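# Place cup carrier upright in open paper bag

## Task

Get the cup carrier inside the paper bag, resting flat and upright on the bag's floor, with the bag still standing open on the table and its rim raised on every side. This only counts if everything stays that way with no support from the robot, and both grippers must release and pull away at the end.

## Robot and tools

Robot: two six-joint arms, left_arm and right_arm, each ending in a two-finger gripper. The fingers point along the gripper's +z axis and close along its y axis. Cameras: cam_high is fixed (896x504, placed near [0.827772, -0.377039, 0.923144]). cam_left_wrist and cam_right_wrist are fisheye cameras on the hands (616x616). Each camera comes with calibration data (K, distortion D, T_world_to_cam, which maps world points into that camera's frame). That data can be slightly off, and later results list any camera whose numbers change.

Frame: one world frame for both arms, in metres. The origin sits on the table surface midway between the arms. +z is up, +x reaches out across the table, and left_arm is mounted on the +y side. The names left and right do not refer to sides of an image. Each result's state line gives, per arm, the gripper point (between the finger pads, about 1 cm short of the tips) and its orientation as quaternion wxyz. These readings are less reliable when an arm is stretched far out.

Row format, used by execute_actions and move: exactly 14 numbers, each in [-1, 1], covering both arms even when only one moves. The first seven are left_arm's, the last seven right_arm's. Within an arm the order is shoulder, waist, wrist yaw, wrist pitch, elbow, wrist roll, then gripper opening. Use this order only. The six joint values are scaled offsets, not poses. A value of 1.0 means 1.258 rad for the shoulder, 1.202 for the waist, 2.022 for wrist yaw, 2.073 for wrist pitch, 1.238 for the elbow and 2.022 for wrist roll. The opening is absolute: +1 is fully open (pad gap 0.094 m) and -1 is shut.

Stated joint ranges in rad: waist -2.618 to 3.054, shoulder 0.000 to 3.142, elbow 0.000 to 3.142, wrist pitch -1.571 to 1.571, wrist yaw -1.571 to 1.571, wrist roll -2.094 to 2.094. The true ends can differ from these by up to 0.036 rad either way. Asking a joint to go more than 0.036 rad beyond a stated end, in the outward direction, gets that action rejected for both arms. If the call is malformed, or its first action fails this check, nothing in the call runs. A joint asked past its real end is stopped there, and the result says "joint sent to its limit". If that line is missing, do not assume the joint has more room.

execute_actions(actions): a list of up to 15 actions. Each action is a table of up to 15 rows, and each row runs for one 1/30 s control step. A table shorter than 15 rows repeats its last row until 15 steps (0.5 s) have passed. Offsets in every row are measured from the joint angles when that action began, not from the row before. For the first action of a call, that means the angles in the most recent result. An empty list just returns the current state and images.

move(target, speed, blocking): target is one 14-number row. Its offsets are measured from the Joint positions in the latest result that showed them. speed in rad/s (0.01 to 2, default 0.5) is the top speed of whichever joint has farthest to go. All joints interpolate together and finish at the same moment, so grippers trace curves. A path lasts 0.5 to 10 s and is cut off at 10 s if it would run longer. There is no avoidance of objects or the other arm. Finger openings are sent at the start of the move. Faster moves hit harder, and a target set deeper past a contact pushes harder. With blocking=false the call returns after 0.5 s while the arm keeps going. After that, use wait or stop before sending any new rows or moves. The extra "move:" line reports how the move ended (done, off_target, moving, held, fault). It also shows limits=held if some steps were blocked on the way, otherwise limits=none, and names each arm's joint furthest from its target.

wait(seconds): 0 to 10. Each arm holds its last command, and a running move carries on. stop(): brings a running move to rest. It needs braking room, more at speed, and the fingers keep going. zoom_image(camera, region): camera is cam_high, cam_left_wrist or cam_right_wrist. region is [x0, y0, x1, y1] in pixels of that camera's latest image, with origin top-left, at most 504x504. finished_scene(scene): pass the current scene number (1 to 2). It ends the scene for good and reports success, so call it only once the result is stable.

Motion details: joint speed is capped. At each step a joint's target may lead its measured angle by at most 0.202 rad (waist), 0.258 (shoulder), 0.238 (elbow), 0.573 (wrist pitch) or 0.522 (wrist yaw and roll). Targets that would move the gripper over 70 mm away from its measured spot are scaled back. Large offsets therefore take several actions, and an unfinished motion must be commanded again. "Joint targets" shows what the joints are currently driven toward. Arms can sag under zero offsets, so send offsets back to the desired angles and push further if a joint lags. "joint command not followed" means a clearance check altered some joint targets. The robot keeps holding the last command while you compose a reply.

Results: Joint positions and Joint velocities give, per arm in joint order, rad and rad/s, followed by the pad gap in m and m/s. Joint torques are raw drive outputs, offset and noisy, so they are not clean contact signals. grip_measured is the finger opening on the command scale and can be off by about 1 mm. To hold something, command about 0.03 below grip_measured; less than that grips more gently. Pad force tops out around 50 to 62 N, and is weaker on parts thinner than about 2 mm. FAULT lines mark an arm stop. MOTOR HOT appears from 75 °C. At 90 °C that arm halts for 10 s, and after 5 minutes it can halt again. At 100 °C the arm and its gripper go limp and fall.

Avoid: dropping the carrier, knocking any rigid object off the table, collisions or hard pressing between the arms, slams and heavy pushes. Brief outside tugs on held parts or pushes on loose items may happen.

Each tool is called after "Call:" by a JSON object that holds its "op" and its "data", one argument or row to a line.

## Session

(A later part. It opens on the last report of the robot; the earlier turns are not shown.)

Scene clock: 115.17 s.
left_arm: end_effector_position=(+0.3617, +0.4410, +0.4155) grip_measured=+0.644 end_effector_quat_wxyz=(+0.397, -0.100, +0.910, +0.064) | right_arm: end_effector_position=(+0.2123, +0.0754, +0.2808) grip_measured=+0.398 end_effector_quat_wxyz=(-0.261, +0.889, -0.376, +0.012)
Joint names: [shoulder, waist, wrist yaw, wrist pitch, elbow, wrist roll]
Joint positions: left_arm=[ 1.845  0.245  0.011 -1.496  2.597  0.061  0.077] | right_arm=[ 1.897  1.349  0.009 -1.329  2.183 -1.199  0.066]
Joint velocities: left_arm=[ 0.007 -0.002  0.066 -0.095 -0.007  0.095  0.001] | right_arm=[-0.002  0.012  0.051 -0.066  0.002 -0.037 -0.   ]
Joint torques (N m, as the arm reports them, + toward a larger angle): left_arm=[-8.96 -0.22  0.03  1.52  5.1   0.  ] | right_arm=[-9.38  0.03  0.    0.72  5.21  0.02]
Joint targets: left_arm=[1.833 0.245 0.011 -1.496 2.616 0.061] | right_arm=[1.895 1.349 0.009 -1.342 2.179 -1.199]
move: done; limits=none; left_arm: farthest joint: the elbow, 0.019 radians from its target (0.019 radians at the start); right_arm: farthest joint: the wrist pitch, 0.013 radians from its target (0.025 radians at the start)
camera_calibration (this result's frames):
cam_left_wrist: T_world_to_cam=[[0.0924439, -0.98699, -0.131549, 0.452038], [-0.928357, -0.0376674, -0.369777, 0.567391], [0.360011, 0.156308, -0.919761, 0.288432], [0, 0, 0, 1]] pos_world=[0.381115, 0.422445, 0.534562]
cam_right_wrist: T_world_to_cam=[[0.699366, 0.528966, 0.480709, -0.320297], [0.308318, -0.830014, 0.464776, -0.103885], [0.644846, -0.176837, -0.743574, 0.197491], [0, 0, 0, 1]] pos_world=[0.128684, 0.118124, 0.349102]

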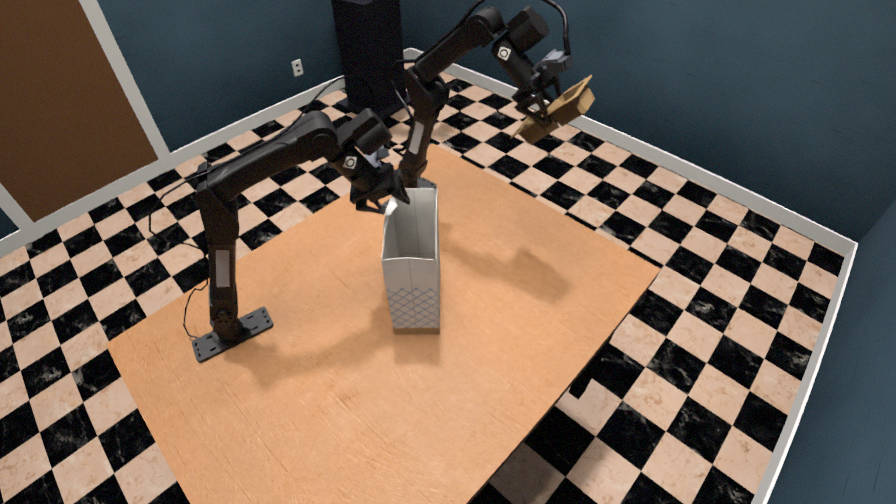

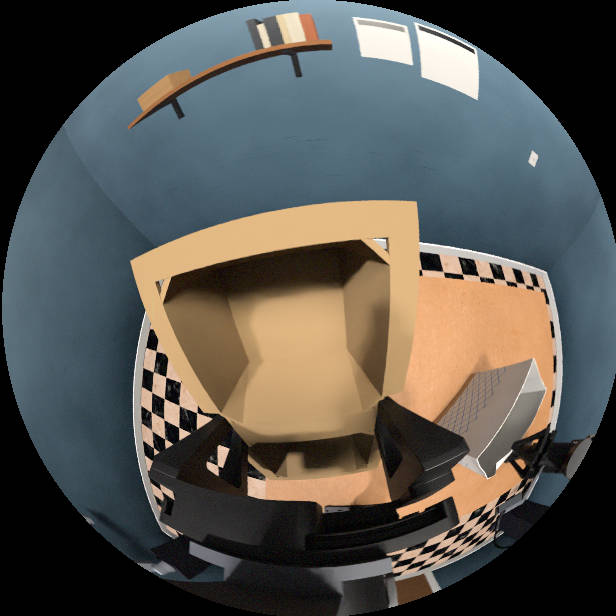

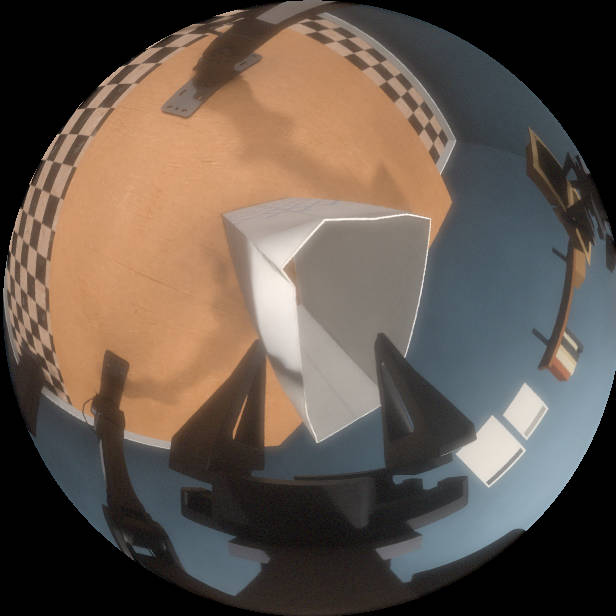

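Call:
{"op": "move", "data": {
  "target": [-0.01,0,0,0,0.015,0,0.6,-0.005,0,0,0,-0.088,0,0.3],
  "speed": 0.1
}}

Call:
{"op": "zoom_image", "data": {
  "camera": "cam_high",
  "region": [320,130,470,280]
}}

Call:
{"op": "execute_actions", "data": {
  "actions": [
    [[0,0,0,0,0,0,0.6,0,0,0,0,0,0,-0.2]],
    [[0,0,0,0,0,0,0.6,0,0,0,0,0,0,-0.7]]
  ]
}}

Call:
{"op": "zoom_image", "data": {
  "camera": "cam_high",
  "region": [320,170,480,350]
}}

Scene clock: 117.13 s.
left_arm: end_effector_position=(+0.3617, +0.4410, +0.4155) grip_measured=+0.644 end_effector_quat_wxyz=(+0.397, -0.100, +0.910, +0.064) | right_arm: end_effector_position=(+0.2078, +0.0654, +0.2460) grip_measured=+0.302 end_effector_quat_wxyz=(-0.211, +0.900, -0.381, +0.011)
Joint names: [shoulder, waist, wrist yaw, wrist pitch, elbow, wrist roll]
Joint positions: left_arm=[ 1.845  0.245  0.011 -1.496  2.597  0.061  0.077] | right_arm=[ 1.897  1.349  0.01  -1.329  2.08  -1.199  0.061]
Joint velocities: left_arm=[ 0.007  0.012 -0.022  0.037 -0.007 -0.007  0.   ] | right_arm=[-0.017  0.002 -0.081 -0.007 -0.002 -0.022  0.001]
Joint torques (N m, as the arm reports them, + toward a larger angle): left_arm=[-9.    0.1   0.07  1.56  5.36  0.  ] | right_arm=[-9.78  0.01  0.    0.73  5.27  0.01]
Joint targets: left_arm=[1.833 0.245 0.011 -1.496 2.616 0.061] | right_arm=[1.890 1.349 0.009 -1.329 2.074 -1.199]
move: done; limits=none; left_arm: farthest joint: the elbow, 0.019 radians from its target (0.019 radians at the start); right_arm: farthest joint: the shoulder, 0.006 radians from its target (0.006 radians at the start)
camera_calibration (this result's frames):
cam_left_wrist: T_world_to_cam=[[0.0924439, -0.98699, -0.131549, 0.452038], [-0.928357, -0.0376674, -0.369777, 0.567391], [0.360011, 0.156308, -0.919761, 0.288432], [0, 0, 0, 1]] pos_world=[0.381115, 0.422445, 0.534562]
cam_right_wrist: T_world_to_cam=[[0.718093, 0.570185, 0.399039, -0.281702], [0.329181, -0.783458, 0.5271, -0.117288], [0.613174, -0.24715, -0.750289, 0.185543], [0, 0, 0, 1]] pos_world=[0.127127, 0.114588, 0.313443]

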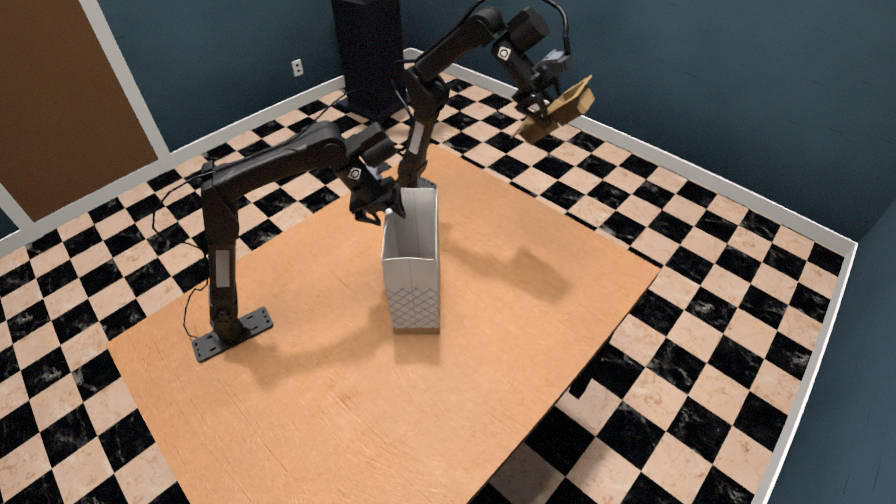

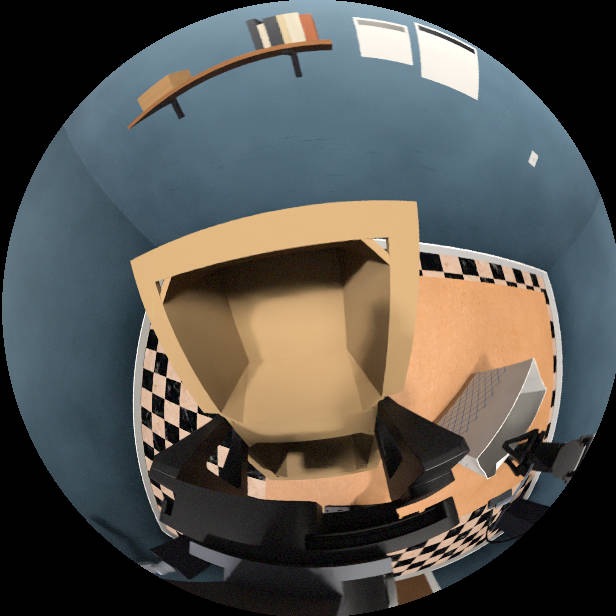

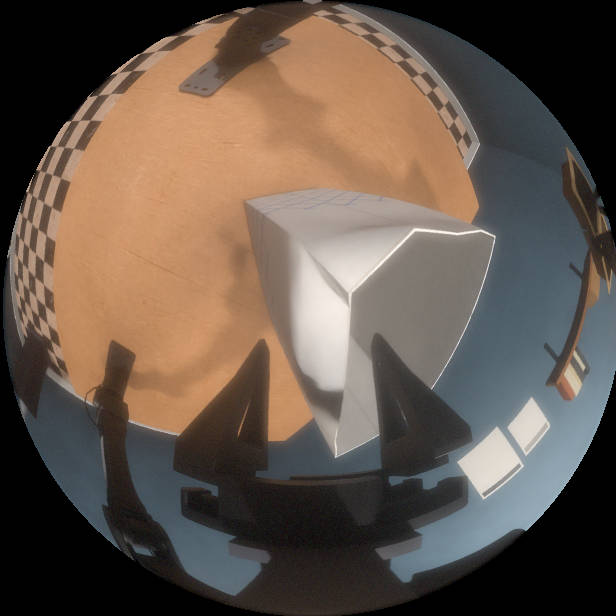

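Region (320, 130, 470, 280) of cam_high's 896x504 image, scaled by 3.360, with more detail than that image has.

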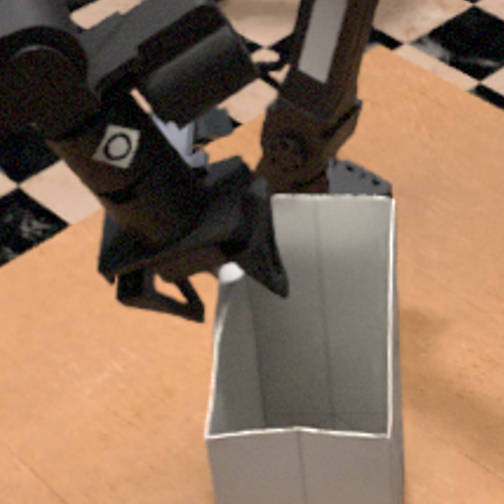

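Scene clock: 118.13 s.
left_arm: end_effector_position=(+0.3617, +0.4410, +0.4155) grip_measured=+0.644 end_effector_quat_wxyz=(+0.397, -0.100, +0.910, +0.064) | right_arm: end_effector_position=(+0.2081, +0.0653, +0.2460) grip_measured=-0.692 end_effector_quat_wxyz=(-0.211, +0.900, -0.381, +0.011)
Joint names: [shoulder, waist, wrist yaw, wrist pitch, elbow, wrist roll]
Joint positions: left_arm=[ 1.845  0.245  0.011 -1.496  2.597  0.061  0.077] | right_arm=[ 1.897  1.349  0.011 -1.329  2.08  -1.199  0.014]
Joint velocities: left_arm=[-0.012  0.012 -0.022 -0.051 -0.017  0.037 -0.   ] | right_arm=[ 0.002 -0.007  0.022 -0.051  0.002 -0.022  0.   ]
Joint torques (N m, as the arm reports them, + toward a larger angle): left_arm=[-8.13  0.03 -0.02  1.6   3.92  0.01] | right_arm=[-9.22  0.06  0.    0.72  5.73  0.02]
Joint targets: left_arm=[1.845 0.245 0.011 -1.496 2.597 0.061] | right_arm=[1.897 1.349 0.010 -1.329 2.080 -1.199]
camera_calibration (this result's frames):
cam_left_wrist: T_world_to_cam=[[0.0924439, -0.98699, -0.131549, 0.452038], [-0.928357, -0.0376674, -0.369777, 0.567391], [0.360011, 0.156308, -0.919761, 0.288432], [0, 0, 0, 1]] pos_world=[0.381115, 0.422445, 0.534562]
cam_right_wrist: T_world_to_cam=[[0.717946, 0.569963, 0.39962, -0.281913], [0.328021, -0.783361, 0.527966, -0.117438], [0.613968, -0.247968, -0.74937, 0.185027], [0, 0, 0, 1]] pos_world=[0.12732, 0.114564, 0.313315]

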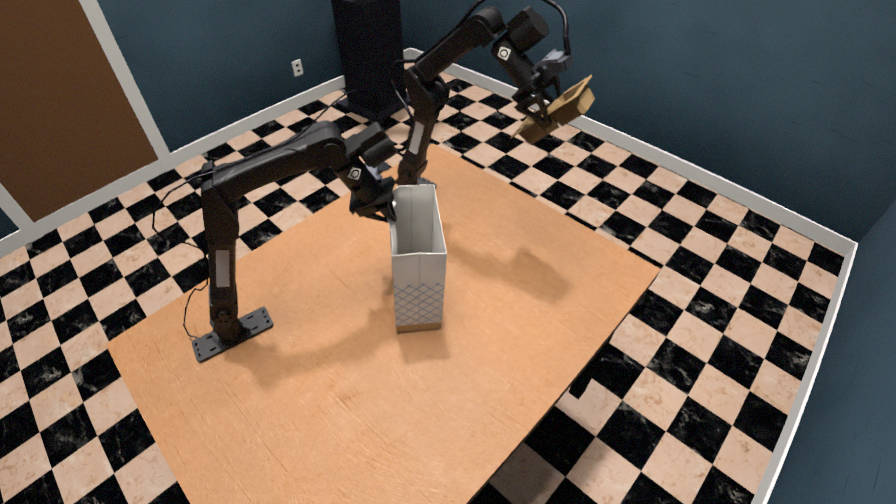

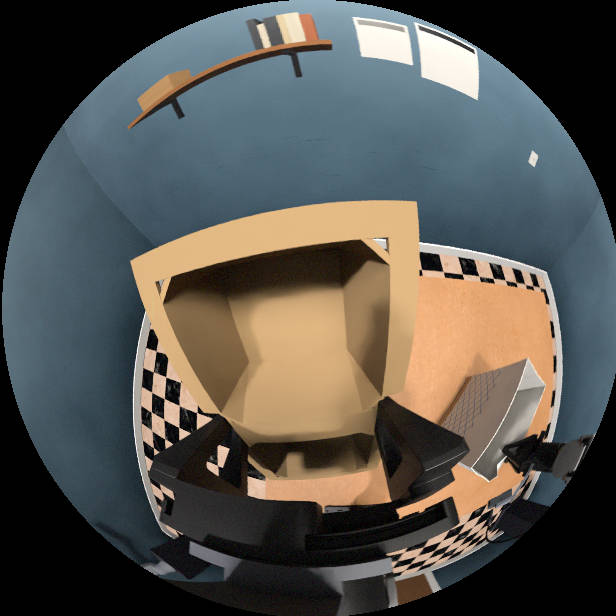

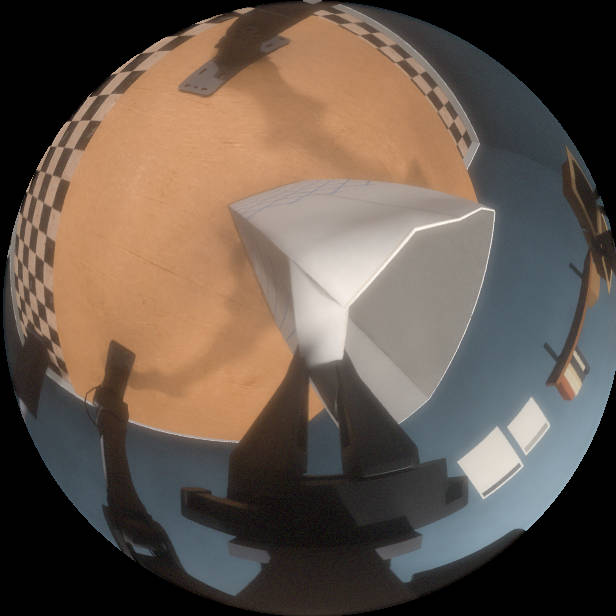

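Region (320, 170, 480, 350) of cam_high's 896x504 image, scaled by 2.800, with more detail than that image has.

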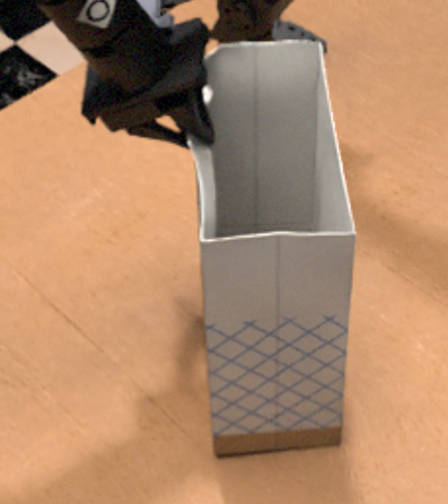

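Call:
{"op": "move", "data": {
  "target": [-0.01,0,0,0,0.015,0,0.6,0.02,0,0,0,-0.035,0,-0.2],
  "speed": 0.04
}}

Call:
{"op": "execute_actions", "data": {
  "actions": [
    [[0,0,0,0,0,0,0.6,0,0,0,0,0,0,-0.6]],
    [[0,0,0,0,0,0,0.6,0,0,0,0,0,0,-0.85]],
    [[0,0,0,0,0,0,0.6,0,0,0,0,0,0,-1]]
  ]
}}

Call:
{"op": "zoom_image", "data": {
  "camera": "cam_high",
  "region": [320,170,480,350]
}}

Scene clock: 120.17 s.
left_arm: end_effector_position=(+0.3617, +0.4410, +0.4155) grip_measured=+0.644 end_effector_quat_wxyz=(+0.397, -0.100, +0.910, +0.064) | right_arm: end_effector_position=(+0.2072, +0.0631, +0.2251) grip_measured=-0.202 end_effector_quat_wxyz=(-0.182, +0.905, -0.383, +0.011)
Joint names: [shoulder, waist, wrist yaw, wrist pitch, elbow, wrist roll]
Joint positions: left_arm=[ 1.845  0.245  0.011 -1.496  2.597  0.061  0.077] | right_arm=[ 1.918  1.349  0.012 -1.329  2.043 -1.199  0.037]
Joint velocities: left_arm=[-0.017  0.012 -0.081 -0.037 -0.012 -0.022 -0.   ] | right_arm=[-0.007  0.007 -0.007  0.066  0.007  0.037 -0.   ]
Joint torques (N m, as the arm reports them, + toward a larger angle): left_arm=[-8.78  0.11  0.08  1.57  5.    0.  ] | right_arm=[-9.13  0.01  0.01  0.62  5.29  0.02]
Joint targets: left_arm=[1.833 0.245 0.011 -1.496 2.616 0.061] | right_arm=[1.922 1.349 0.012 -1.329 2.037 -1.199]
move: done; limits=none; left_arm: farthest joint: the elbow, 0.019 radians from its target (0.019 radians at the start); right_arm: farthest joint: the elbow, 0.007 radians from its target (0.043 radians at the start)
camera_calibration (this result's frames):
cam_left_wrist: T_world_to_cam=[[0.0924439, -0.98699, -0.131549, 0.452038], [-0.928357, -0.0376674, -0.369777, 0.567391], [0.360011, 0.156308, -0.919761, 0.288432], [0, 0, 0, 1]] pos_world=[0.381115, 0.422445, 0.534562]
cam_right_wrist: T_world_to_cam=[[0.726896, 0.589702, 0.351958, -0.264061], [0.340514, -0.754552, 0.560983, -0.119682], [0.596383, -0.287929, -0.749282, 0.175479], [0, 0, 0, 1]] pos_world=[0.128045, 0.115936, 0.291561]

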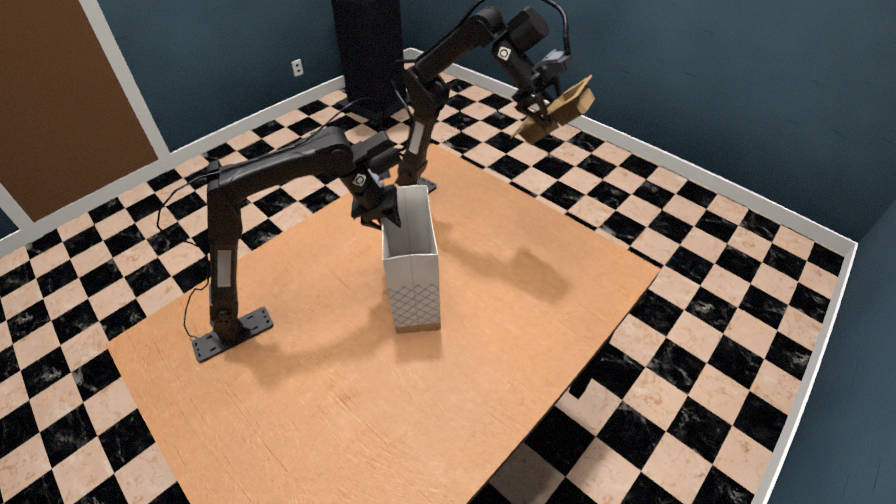

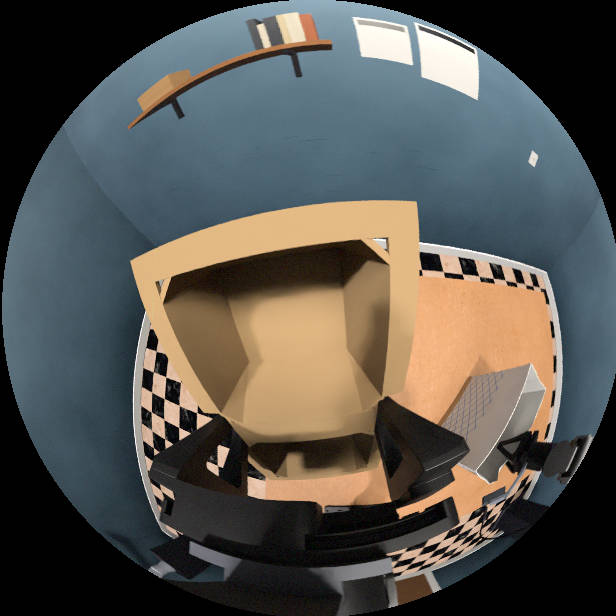

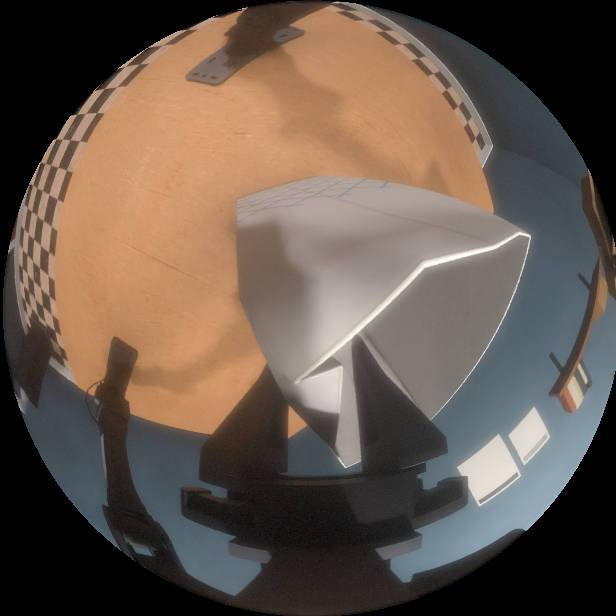

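Scene clock: 121.67 s.
left_arm: end_effector_position=(+0.3617, +0.4410, +0.4155) grip_measured=+0.644 end_effector_quat_wxyz=(+0.397, -0.100, +0.910, +0.064) | right_arm: end_effector_position=(+0.2073, +0.0631, +0.2251) grip_measured=-0.973 end_effector_quat_wxyz=(-0.182, +0.905, -0.383, +0.011)
Joint names: [shoulder, waist, wrist yaw, wrist pitch, elbow, wrist roll]
Joint positions: left_arm=[ 1.845  0.245  0.011 -1.496  2.597  0.061  0.077] | right_arm=[ 1.918  1.349  0.013 -1.329  2.043 -1.199  0.001]
Joint velocities: left_arm=[-0.002  0.012  0.007 -0.051 -0.007 -0.022  0.   ] | right_arm=[ 0.002  0.012 -0.051 -0.007  0.022  0.007  0.   ]
Joint torques (N m, as the arm reports them, + toward a larger angle): left_arm=[-8.09  0.08  0.02  1.59  3.87  0.02] | right_arm=[-9.49  0.01  0.    0.62  5.81  0.02]
Joint targets: left_arm=[1.845 0.245 0.011 -1.496 2.597 0.061] | right_arm=[1.918 1.349 0.012 -1.329 2.043 -1.199]
camera_calibration (this result's frames):
cam_left_wrist: T_world_to_cam=[[0.0924439, -0.98699, -0.131549, 0.452038], [-0.928357, -0.0376674, -0.369777, 0.567391], [0.360011, 0.156308, -0.919761, 0.288432], [0, 0, 0, 1]] pos_world=[0.381115, 0.422445, 0.534562]
cam_right_wrist: T_world_to_cam=[[0.726829, 0.589606, 0.352256, -0.264165], [0.339943, -0.75448, 0.561426, -0.119754], [0.59679, -0.288314, -0.74881, 0.175224], [0, 0, 0, 1]] pos_world=[0.12814, 0.115921, 0.291496]

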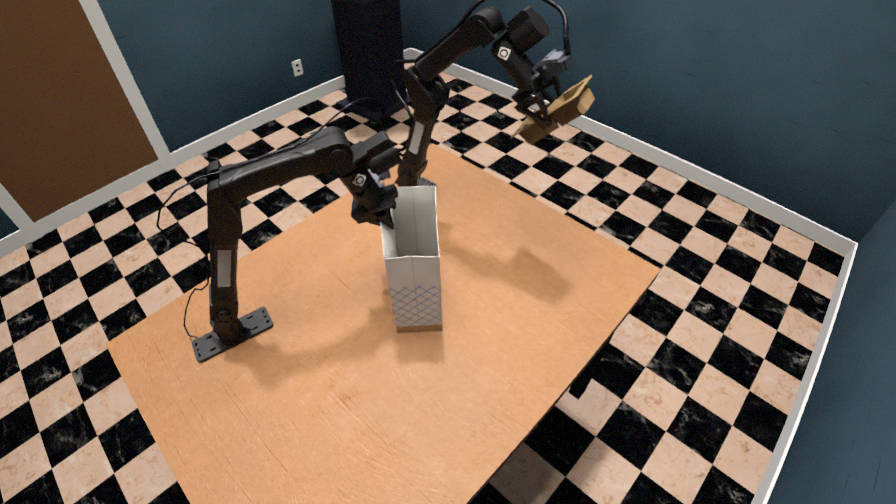

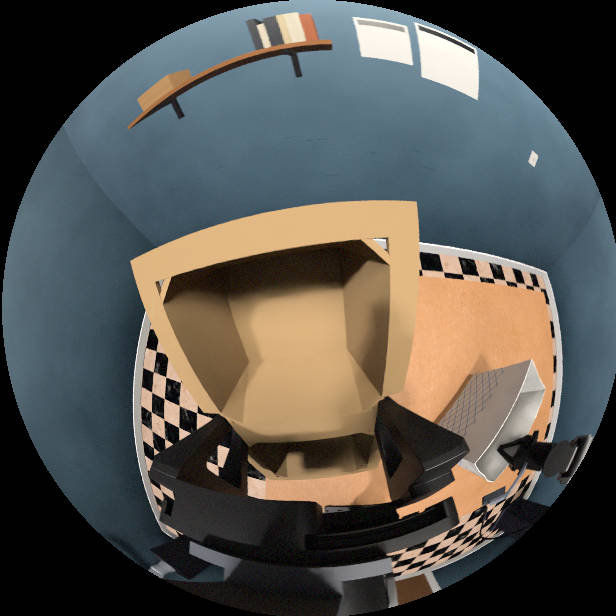

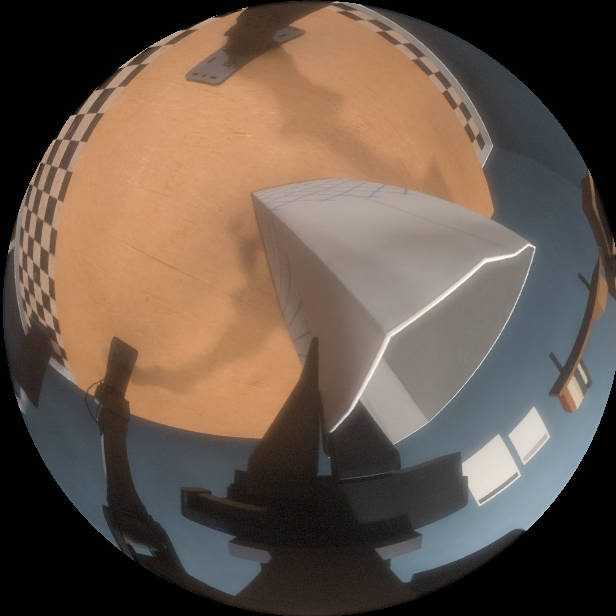

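Region (320, 170, 480, 350) of cam_high's 896x504 image, scaled by 2.800, with more detail than that image has.

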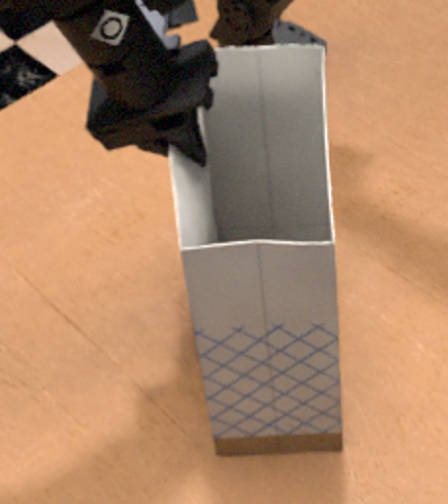

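The wall is flattened and bent outward. Releasing and withdrawing along the tool axis.

Call:
{"op": "execute_actions", "data": {
  "actions": [
    [[0,0,0,0,0,0,0.6,0,0,0,0,0,0,-0.6]],
    [[0,0,0,0,0,0,0.6,0,0,0,0,0,0,-0.4]]
  ]
}}

Call:
{"op": "move", "data": {
  "target": [-0.01,0,0,0,0.015,0,0.6,-0.1,0,0,-0.03,0.17,0,-0.4],
  "speed": 0.15
}}

Call:
{"op": "move", "data": {
  "target": [-0.01,0,0,0,0.015,0,0.6,-0.35,0,0,0,-0.1,0,-0.4],
  "speed": 0.5
}}

Call:
{"op": "zoom_image", "data": {
  "camera": "cam_high",
  "region": [340,170,500,350]
}}

Scene clock: 123.30 s.
left_arm: end_effector_position=(+0.3617, +0.4410, +0.4155) grip_measured=+0.644 end_effector_quat_wxyz=(+0.397, -0.100, +0.910, +0.064) | right_arm: end_effector_position=(+0.2075, +0.0630, +0.2251) grip_measured=-0.403 end_effector_quat_wxyz=(-0.182, +0.905, -0.383, +0.012)
Joint names: [shoulder, waist, wrist yaw, wrist pitch, elbow, wrist roll]
Joint positions: left_arm=[ 1.845  0.245  0.011 -1.496  2.597  0.061  0.077] | right_arm=[ 1.918  1.349  0.014 -1.329  2.043 -1.199  0.028]
Joint velocities: left_arm=[ 0.007 -0.012 -0.007 -0.051  0.002 -0.051 -0.001] | right_arm=[-0.007  0.002 -0.007 -0.051 -0.007  0.007 -0.001]
Joint torques (N m, as the arm reports them, + toward a larger angle): left_arm=[-8.03 -0.01  0.01  1.57  3.78  0.  ] | right_arm=[-9.51  0.02  0.    0.63  5.84  0.02]
Joint targets: left_arm=[1.845 0.245 0.011 -1.496 2.597 0.061] | right_arm=[1.918 1.349 0.014 -1.329 2.043 -1.199]
camera_calibration (this result's frames):
cam_left_wrist: T_world_to_cam=[[0.0924439, -0.98699, -0.131549, 0.452038], [-0.928357, -0.0376674, -0.369777, 0.567391], [0.360011, 0.156308, -0.919761, 0.288432], [0, 0, 0, 1]] pos_world=[0.381115, 0.422445, 0.534562]
cam_right_wrist: T_world_to_cam=[[0.726728, 0.589464, 0.352702, -0.264321], [0.339087, -0.754371, 0.562089, -0.119861], [0.597399, -0.28889, -0.748102, 0.174841], [0, 0, 0, 1]] pos_world=[0.128283, 0.115897, 0.291398]

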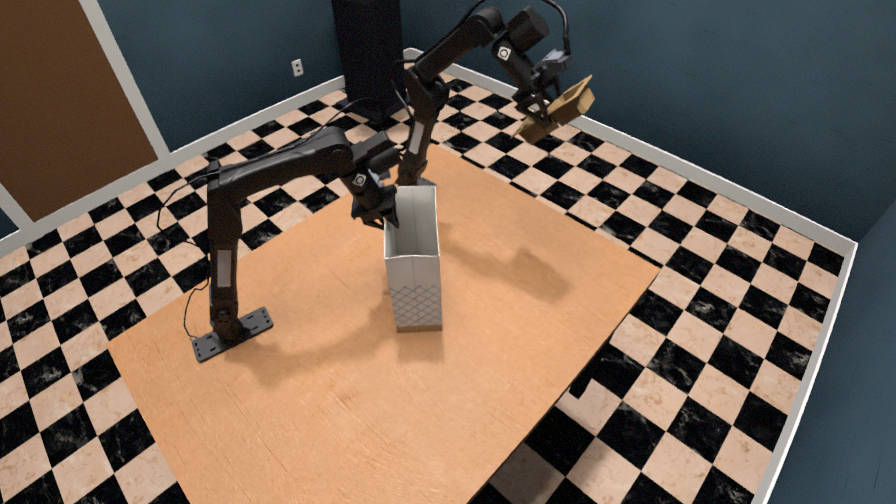

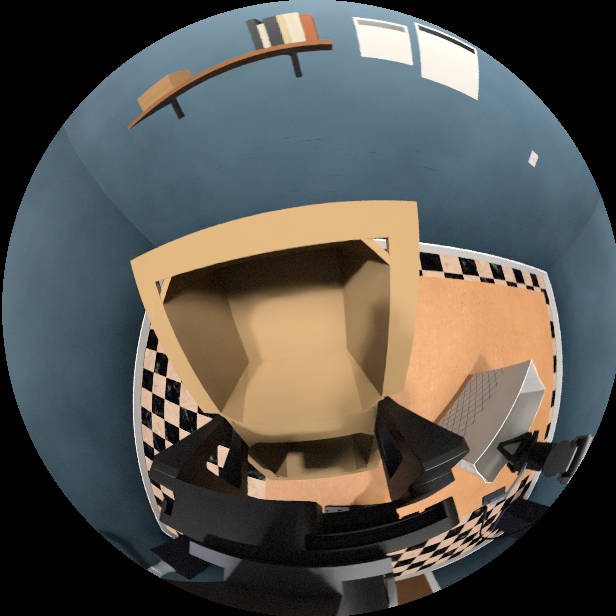

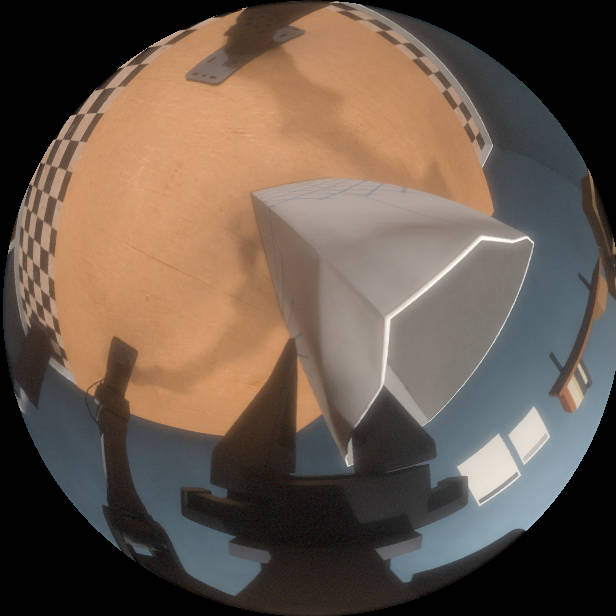

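Scene clock: 125.23 s.
left_arm: end_effector_position=(+0.3617, +0.4410, +0.4155) grip_measured=+0.644 end_effector_quat_wxyz=(+0.397, -0.100, +0.910, +0.064) | right_arm: end_effector_position=(+0.2042, +0.0554, +0.3243) grip_measured=-0.402 end_effector_quat_wxyz=(-0.299, +0.878, -0.373, +0.015)
Joint names: [shoulder, waist, wrist yaw, wrist pitch, elbow, wrist roll]
Joint positions: left_arm=[ 1.845  0.245  0.011 -1.496  2.597  0.061  0.077] | right_arm=[ 1.817  1.349  0.015 -1.377  2.231 -1.199  0.028]
Joint velocities: left_arm=[ 0.002  0.002 -0.022 -0.007 -0.007  0.037 -0.   ] | right_arm=[ 0.002 -0.002 -0.051 -0.007 -0.007 -0.022  0.001]
Joint torques (N m, as the arm reports them, + toward a larger angle): left_arm=[-9.13 -0.08  0.02  1.57  5.18  0.01] | right_arm=[-9.97  0.01  0.    0.86  7.41  0.01]
Joint targets: left_arm=[1.833 0.245 0.011 -1.496 2.616 0.061] | right_arm=[1.792 1.349 0.014 -1.391 2.254 -1.199]
move: off_target (right_arm); limits=none; left_arm: farthest joint: the elbow, 0.019 radians from its target (0.019 radians at the start); right_arm: farthest joint: the shoulder, 0.024 radians from its target (0.126 radians at the start)
camera_calibration (this result's frames):
cam_left_wrist: T_world_to_cam=[[0.0924439, -0.98699, -0.131549, 0.452038], [-0.928357, -0.0376674, -0.369777, 0.567391], [0.360011, 0.156308, -0.919761, 0.288432], [0, 0, 0, 1]] pos_world=[0.381115, 0.422445, 0.534562]
cam_right_wrist: T_world_to_cam=[[0.681761, 0.490597, 0.542694, -0.339422], [0.289476, -0.862178, 0.415756, -0.116669], [0.671868, -0.126349, -0.729815, 0.218711], [0, 0, 0, 1]] pos_world=[0.118233, 0.0935641, 0.392327]

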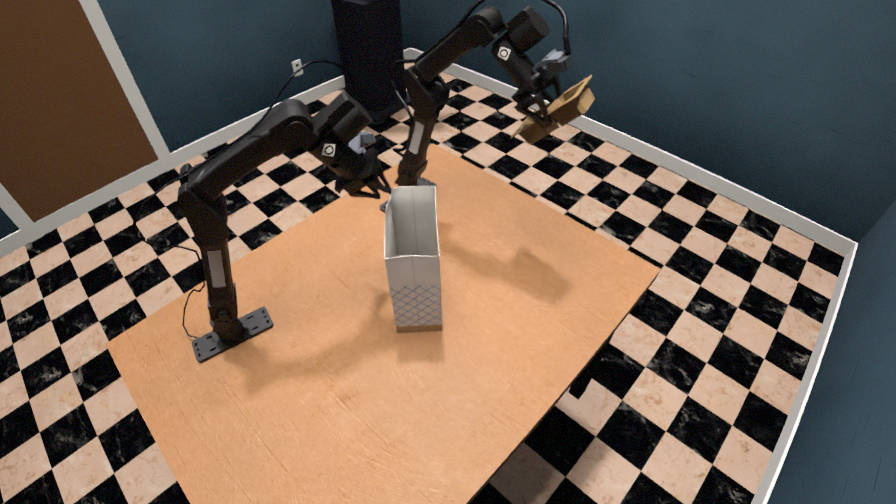

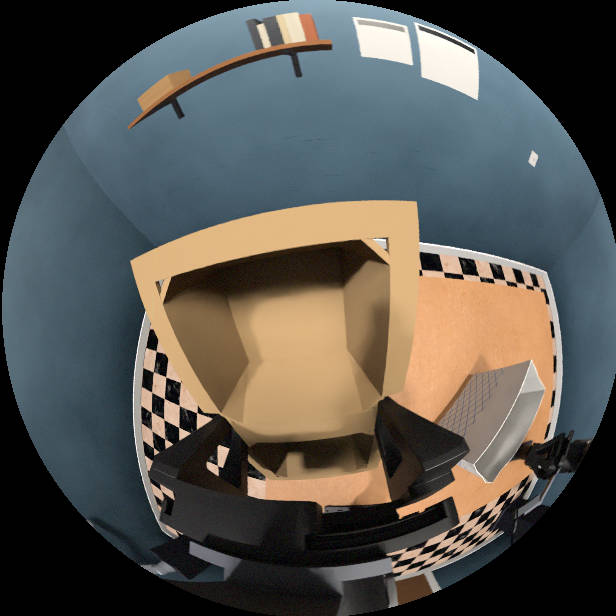

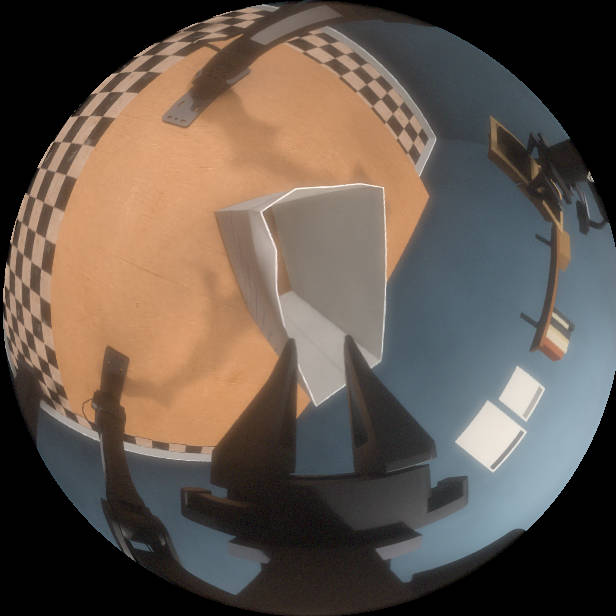

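Scene clock: 126.70 s.
left_arm: end_effector_position=(+0.3617, +0.4410, +0.4155) grip_measured=+0.644 end_effector_quat_wxyz=(+0.397, -0.100, +0.910, +0.064) | right_arm: end_effector_position=(+0.1569, -0.0488, +0.4370) grip_measured=-0.402 end_effector_quat_wxyz=(-0.446, +0.823, -0.351, +0.019)
Joint names: [shoulder, waist, wrist yaw, wrist pitch, elbow, wrist roll]
Joint positions: left_arm=[ 1.845  0.245  0.011 -1.496  2.597  0.061  0.077] | right_arm=[ 1.384  1.349  0.015 -1.377  2.116 -1.199  0.028]
Joint velocities: left_arm=[ 0.007 -0.007  0.022 -0.007 -0.017 -0.007  0.   ] | right_arm=[-0.002 -0.002  0.066 -0.007 -0.017 -0.051  0.   ]
Joint torques (N m, as the arm reports them, + toward a larger angle): left_arm=[-9.16  0.09  0.06  1.62  5.04  0.01] | right_arm=[-3.82  0.03  0.01  1.4   3.73  0.02]
Joint targets: left_arm=[1.833 0.245 0.011 -1.496 2.616 0.061] | right_arm=[1.376 1.349 0.015 -1.377 2.107 -1.199]
move: done; limits=none; left_arm: farthest joint: the elbow, 0.019 radians from its target (0.019 radians at the start); right_arm: farthest joint: the elbow, 0.009 radians from its target (0.124 radians at the start)
camera_calibration (this result's frames):
cam_left_wrist: T_world_to_cam=[[0.0924439, -0.98699, -0.131549, 0.452038], [-0.928357, -0.0376674, -0.369777, 0.567391], [0.360011, 0.156308, -0.919761, 0.288432], [0, 0, 0, 1]] pos_world=[0.381115, 0.422445, 0.534562]
cam_right_wrist: T_world_to_cam=[[0.596429, 0.302908, 0.743317, -0.400662], [0.249169, -0.95018, 0.187276, -0.13778], [0.763012, 0.0735146, -0.64219, 0.276713], [0, 0, 0, 1]] pos_world=[0.0621613, -0.0298949, 0.501325]

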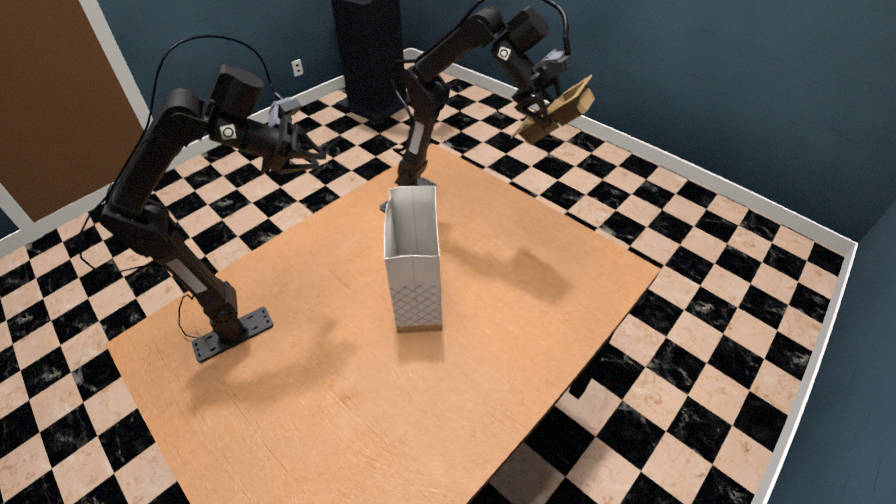

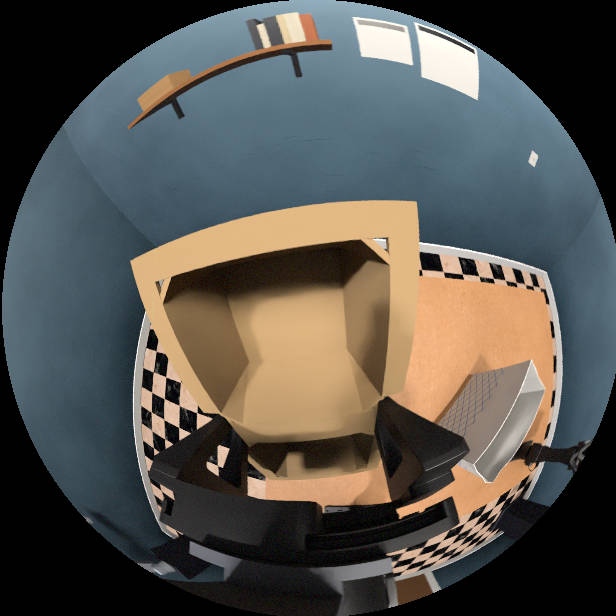

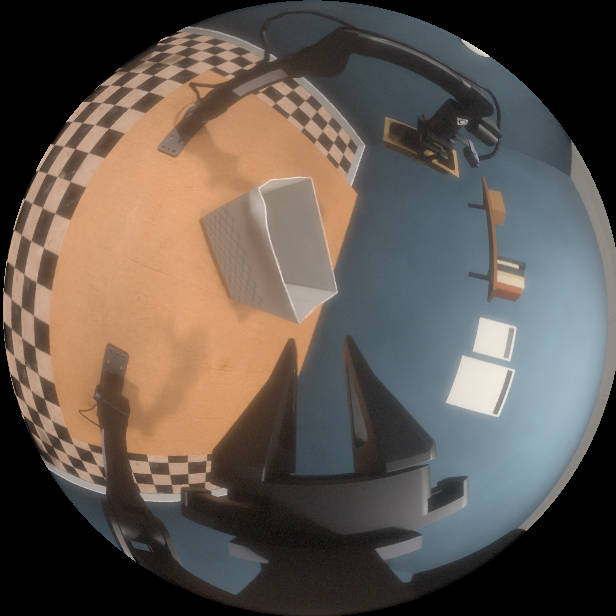

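Region (340, 170, 500, 350) of cam_high's 896x504 image, scaled by 2.800, with more detail than that image has.

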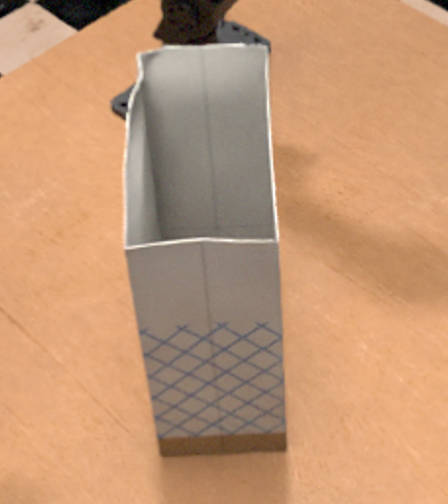

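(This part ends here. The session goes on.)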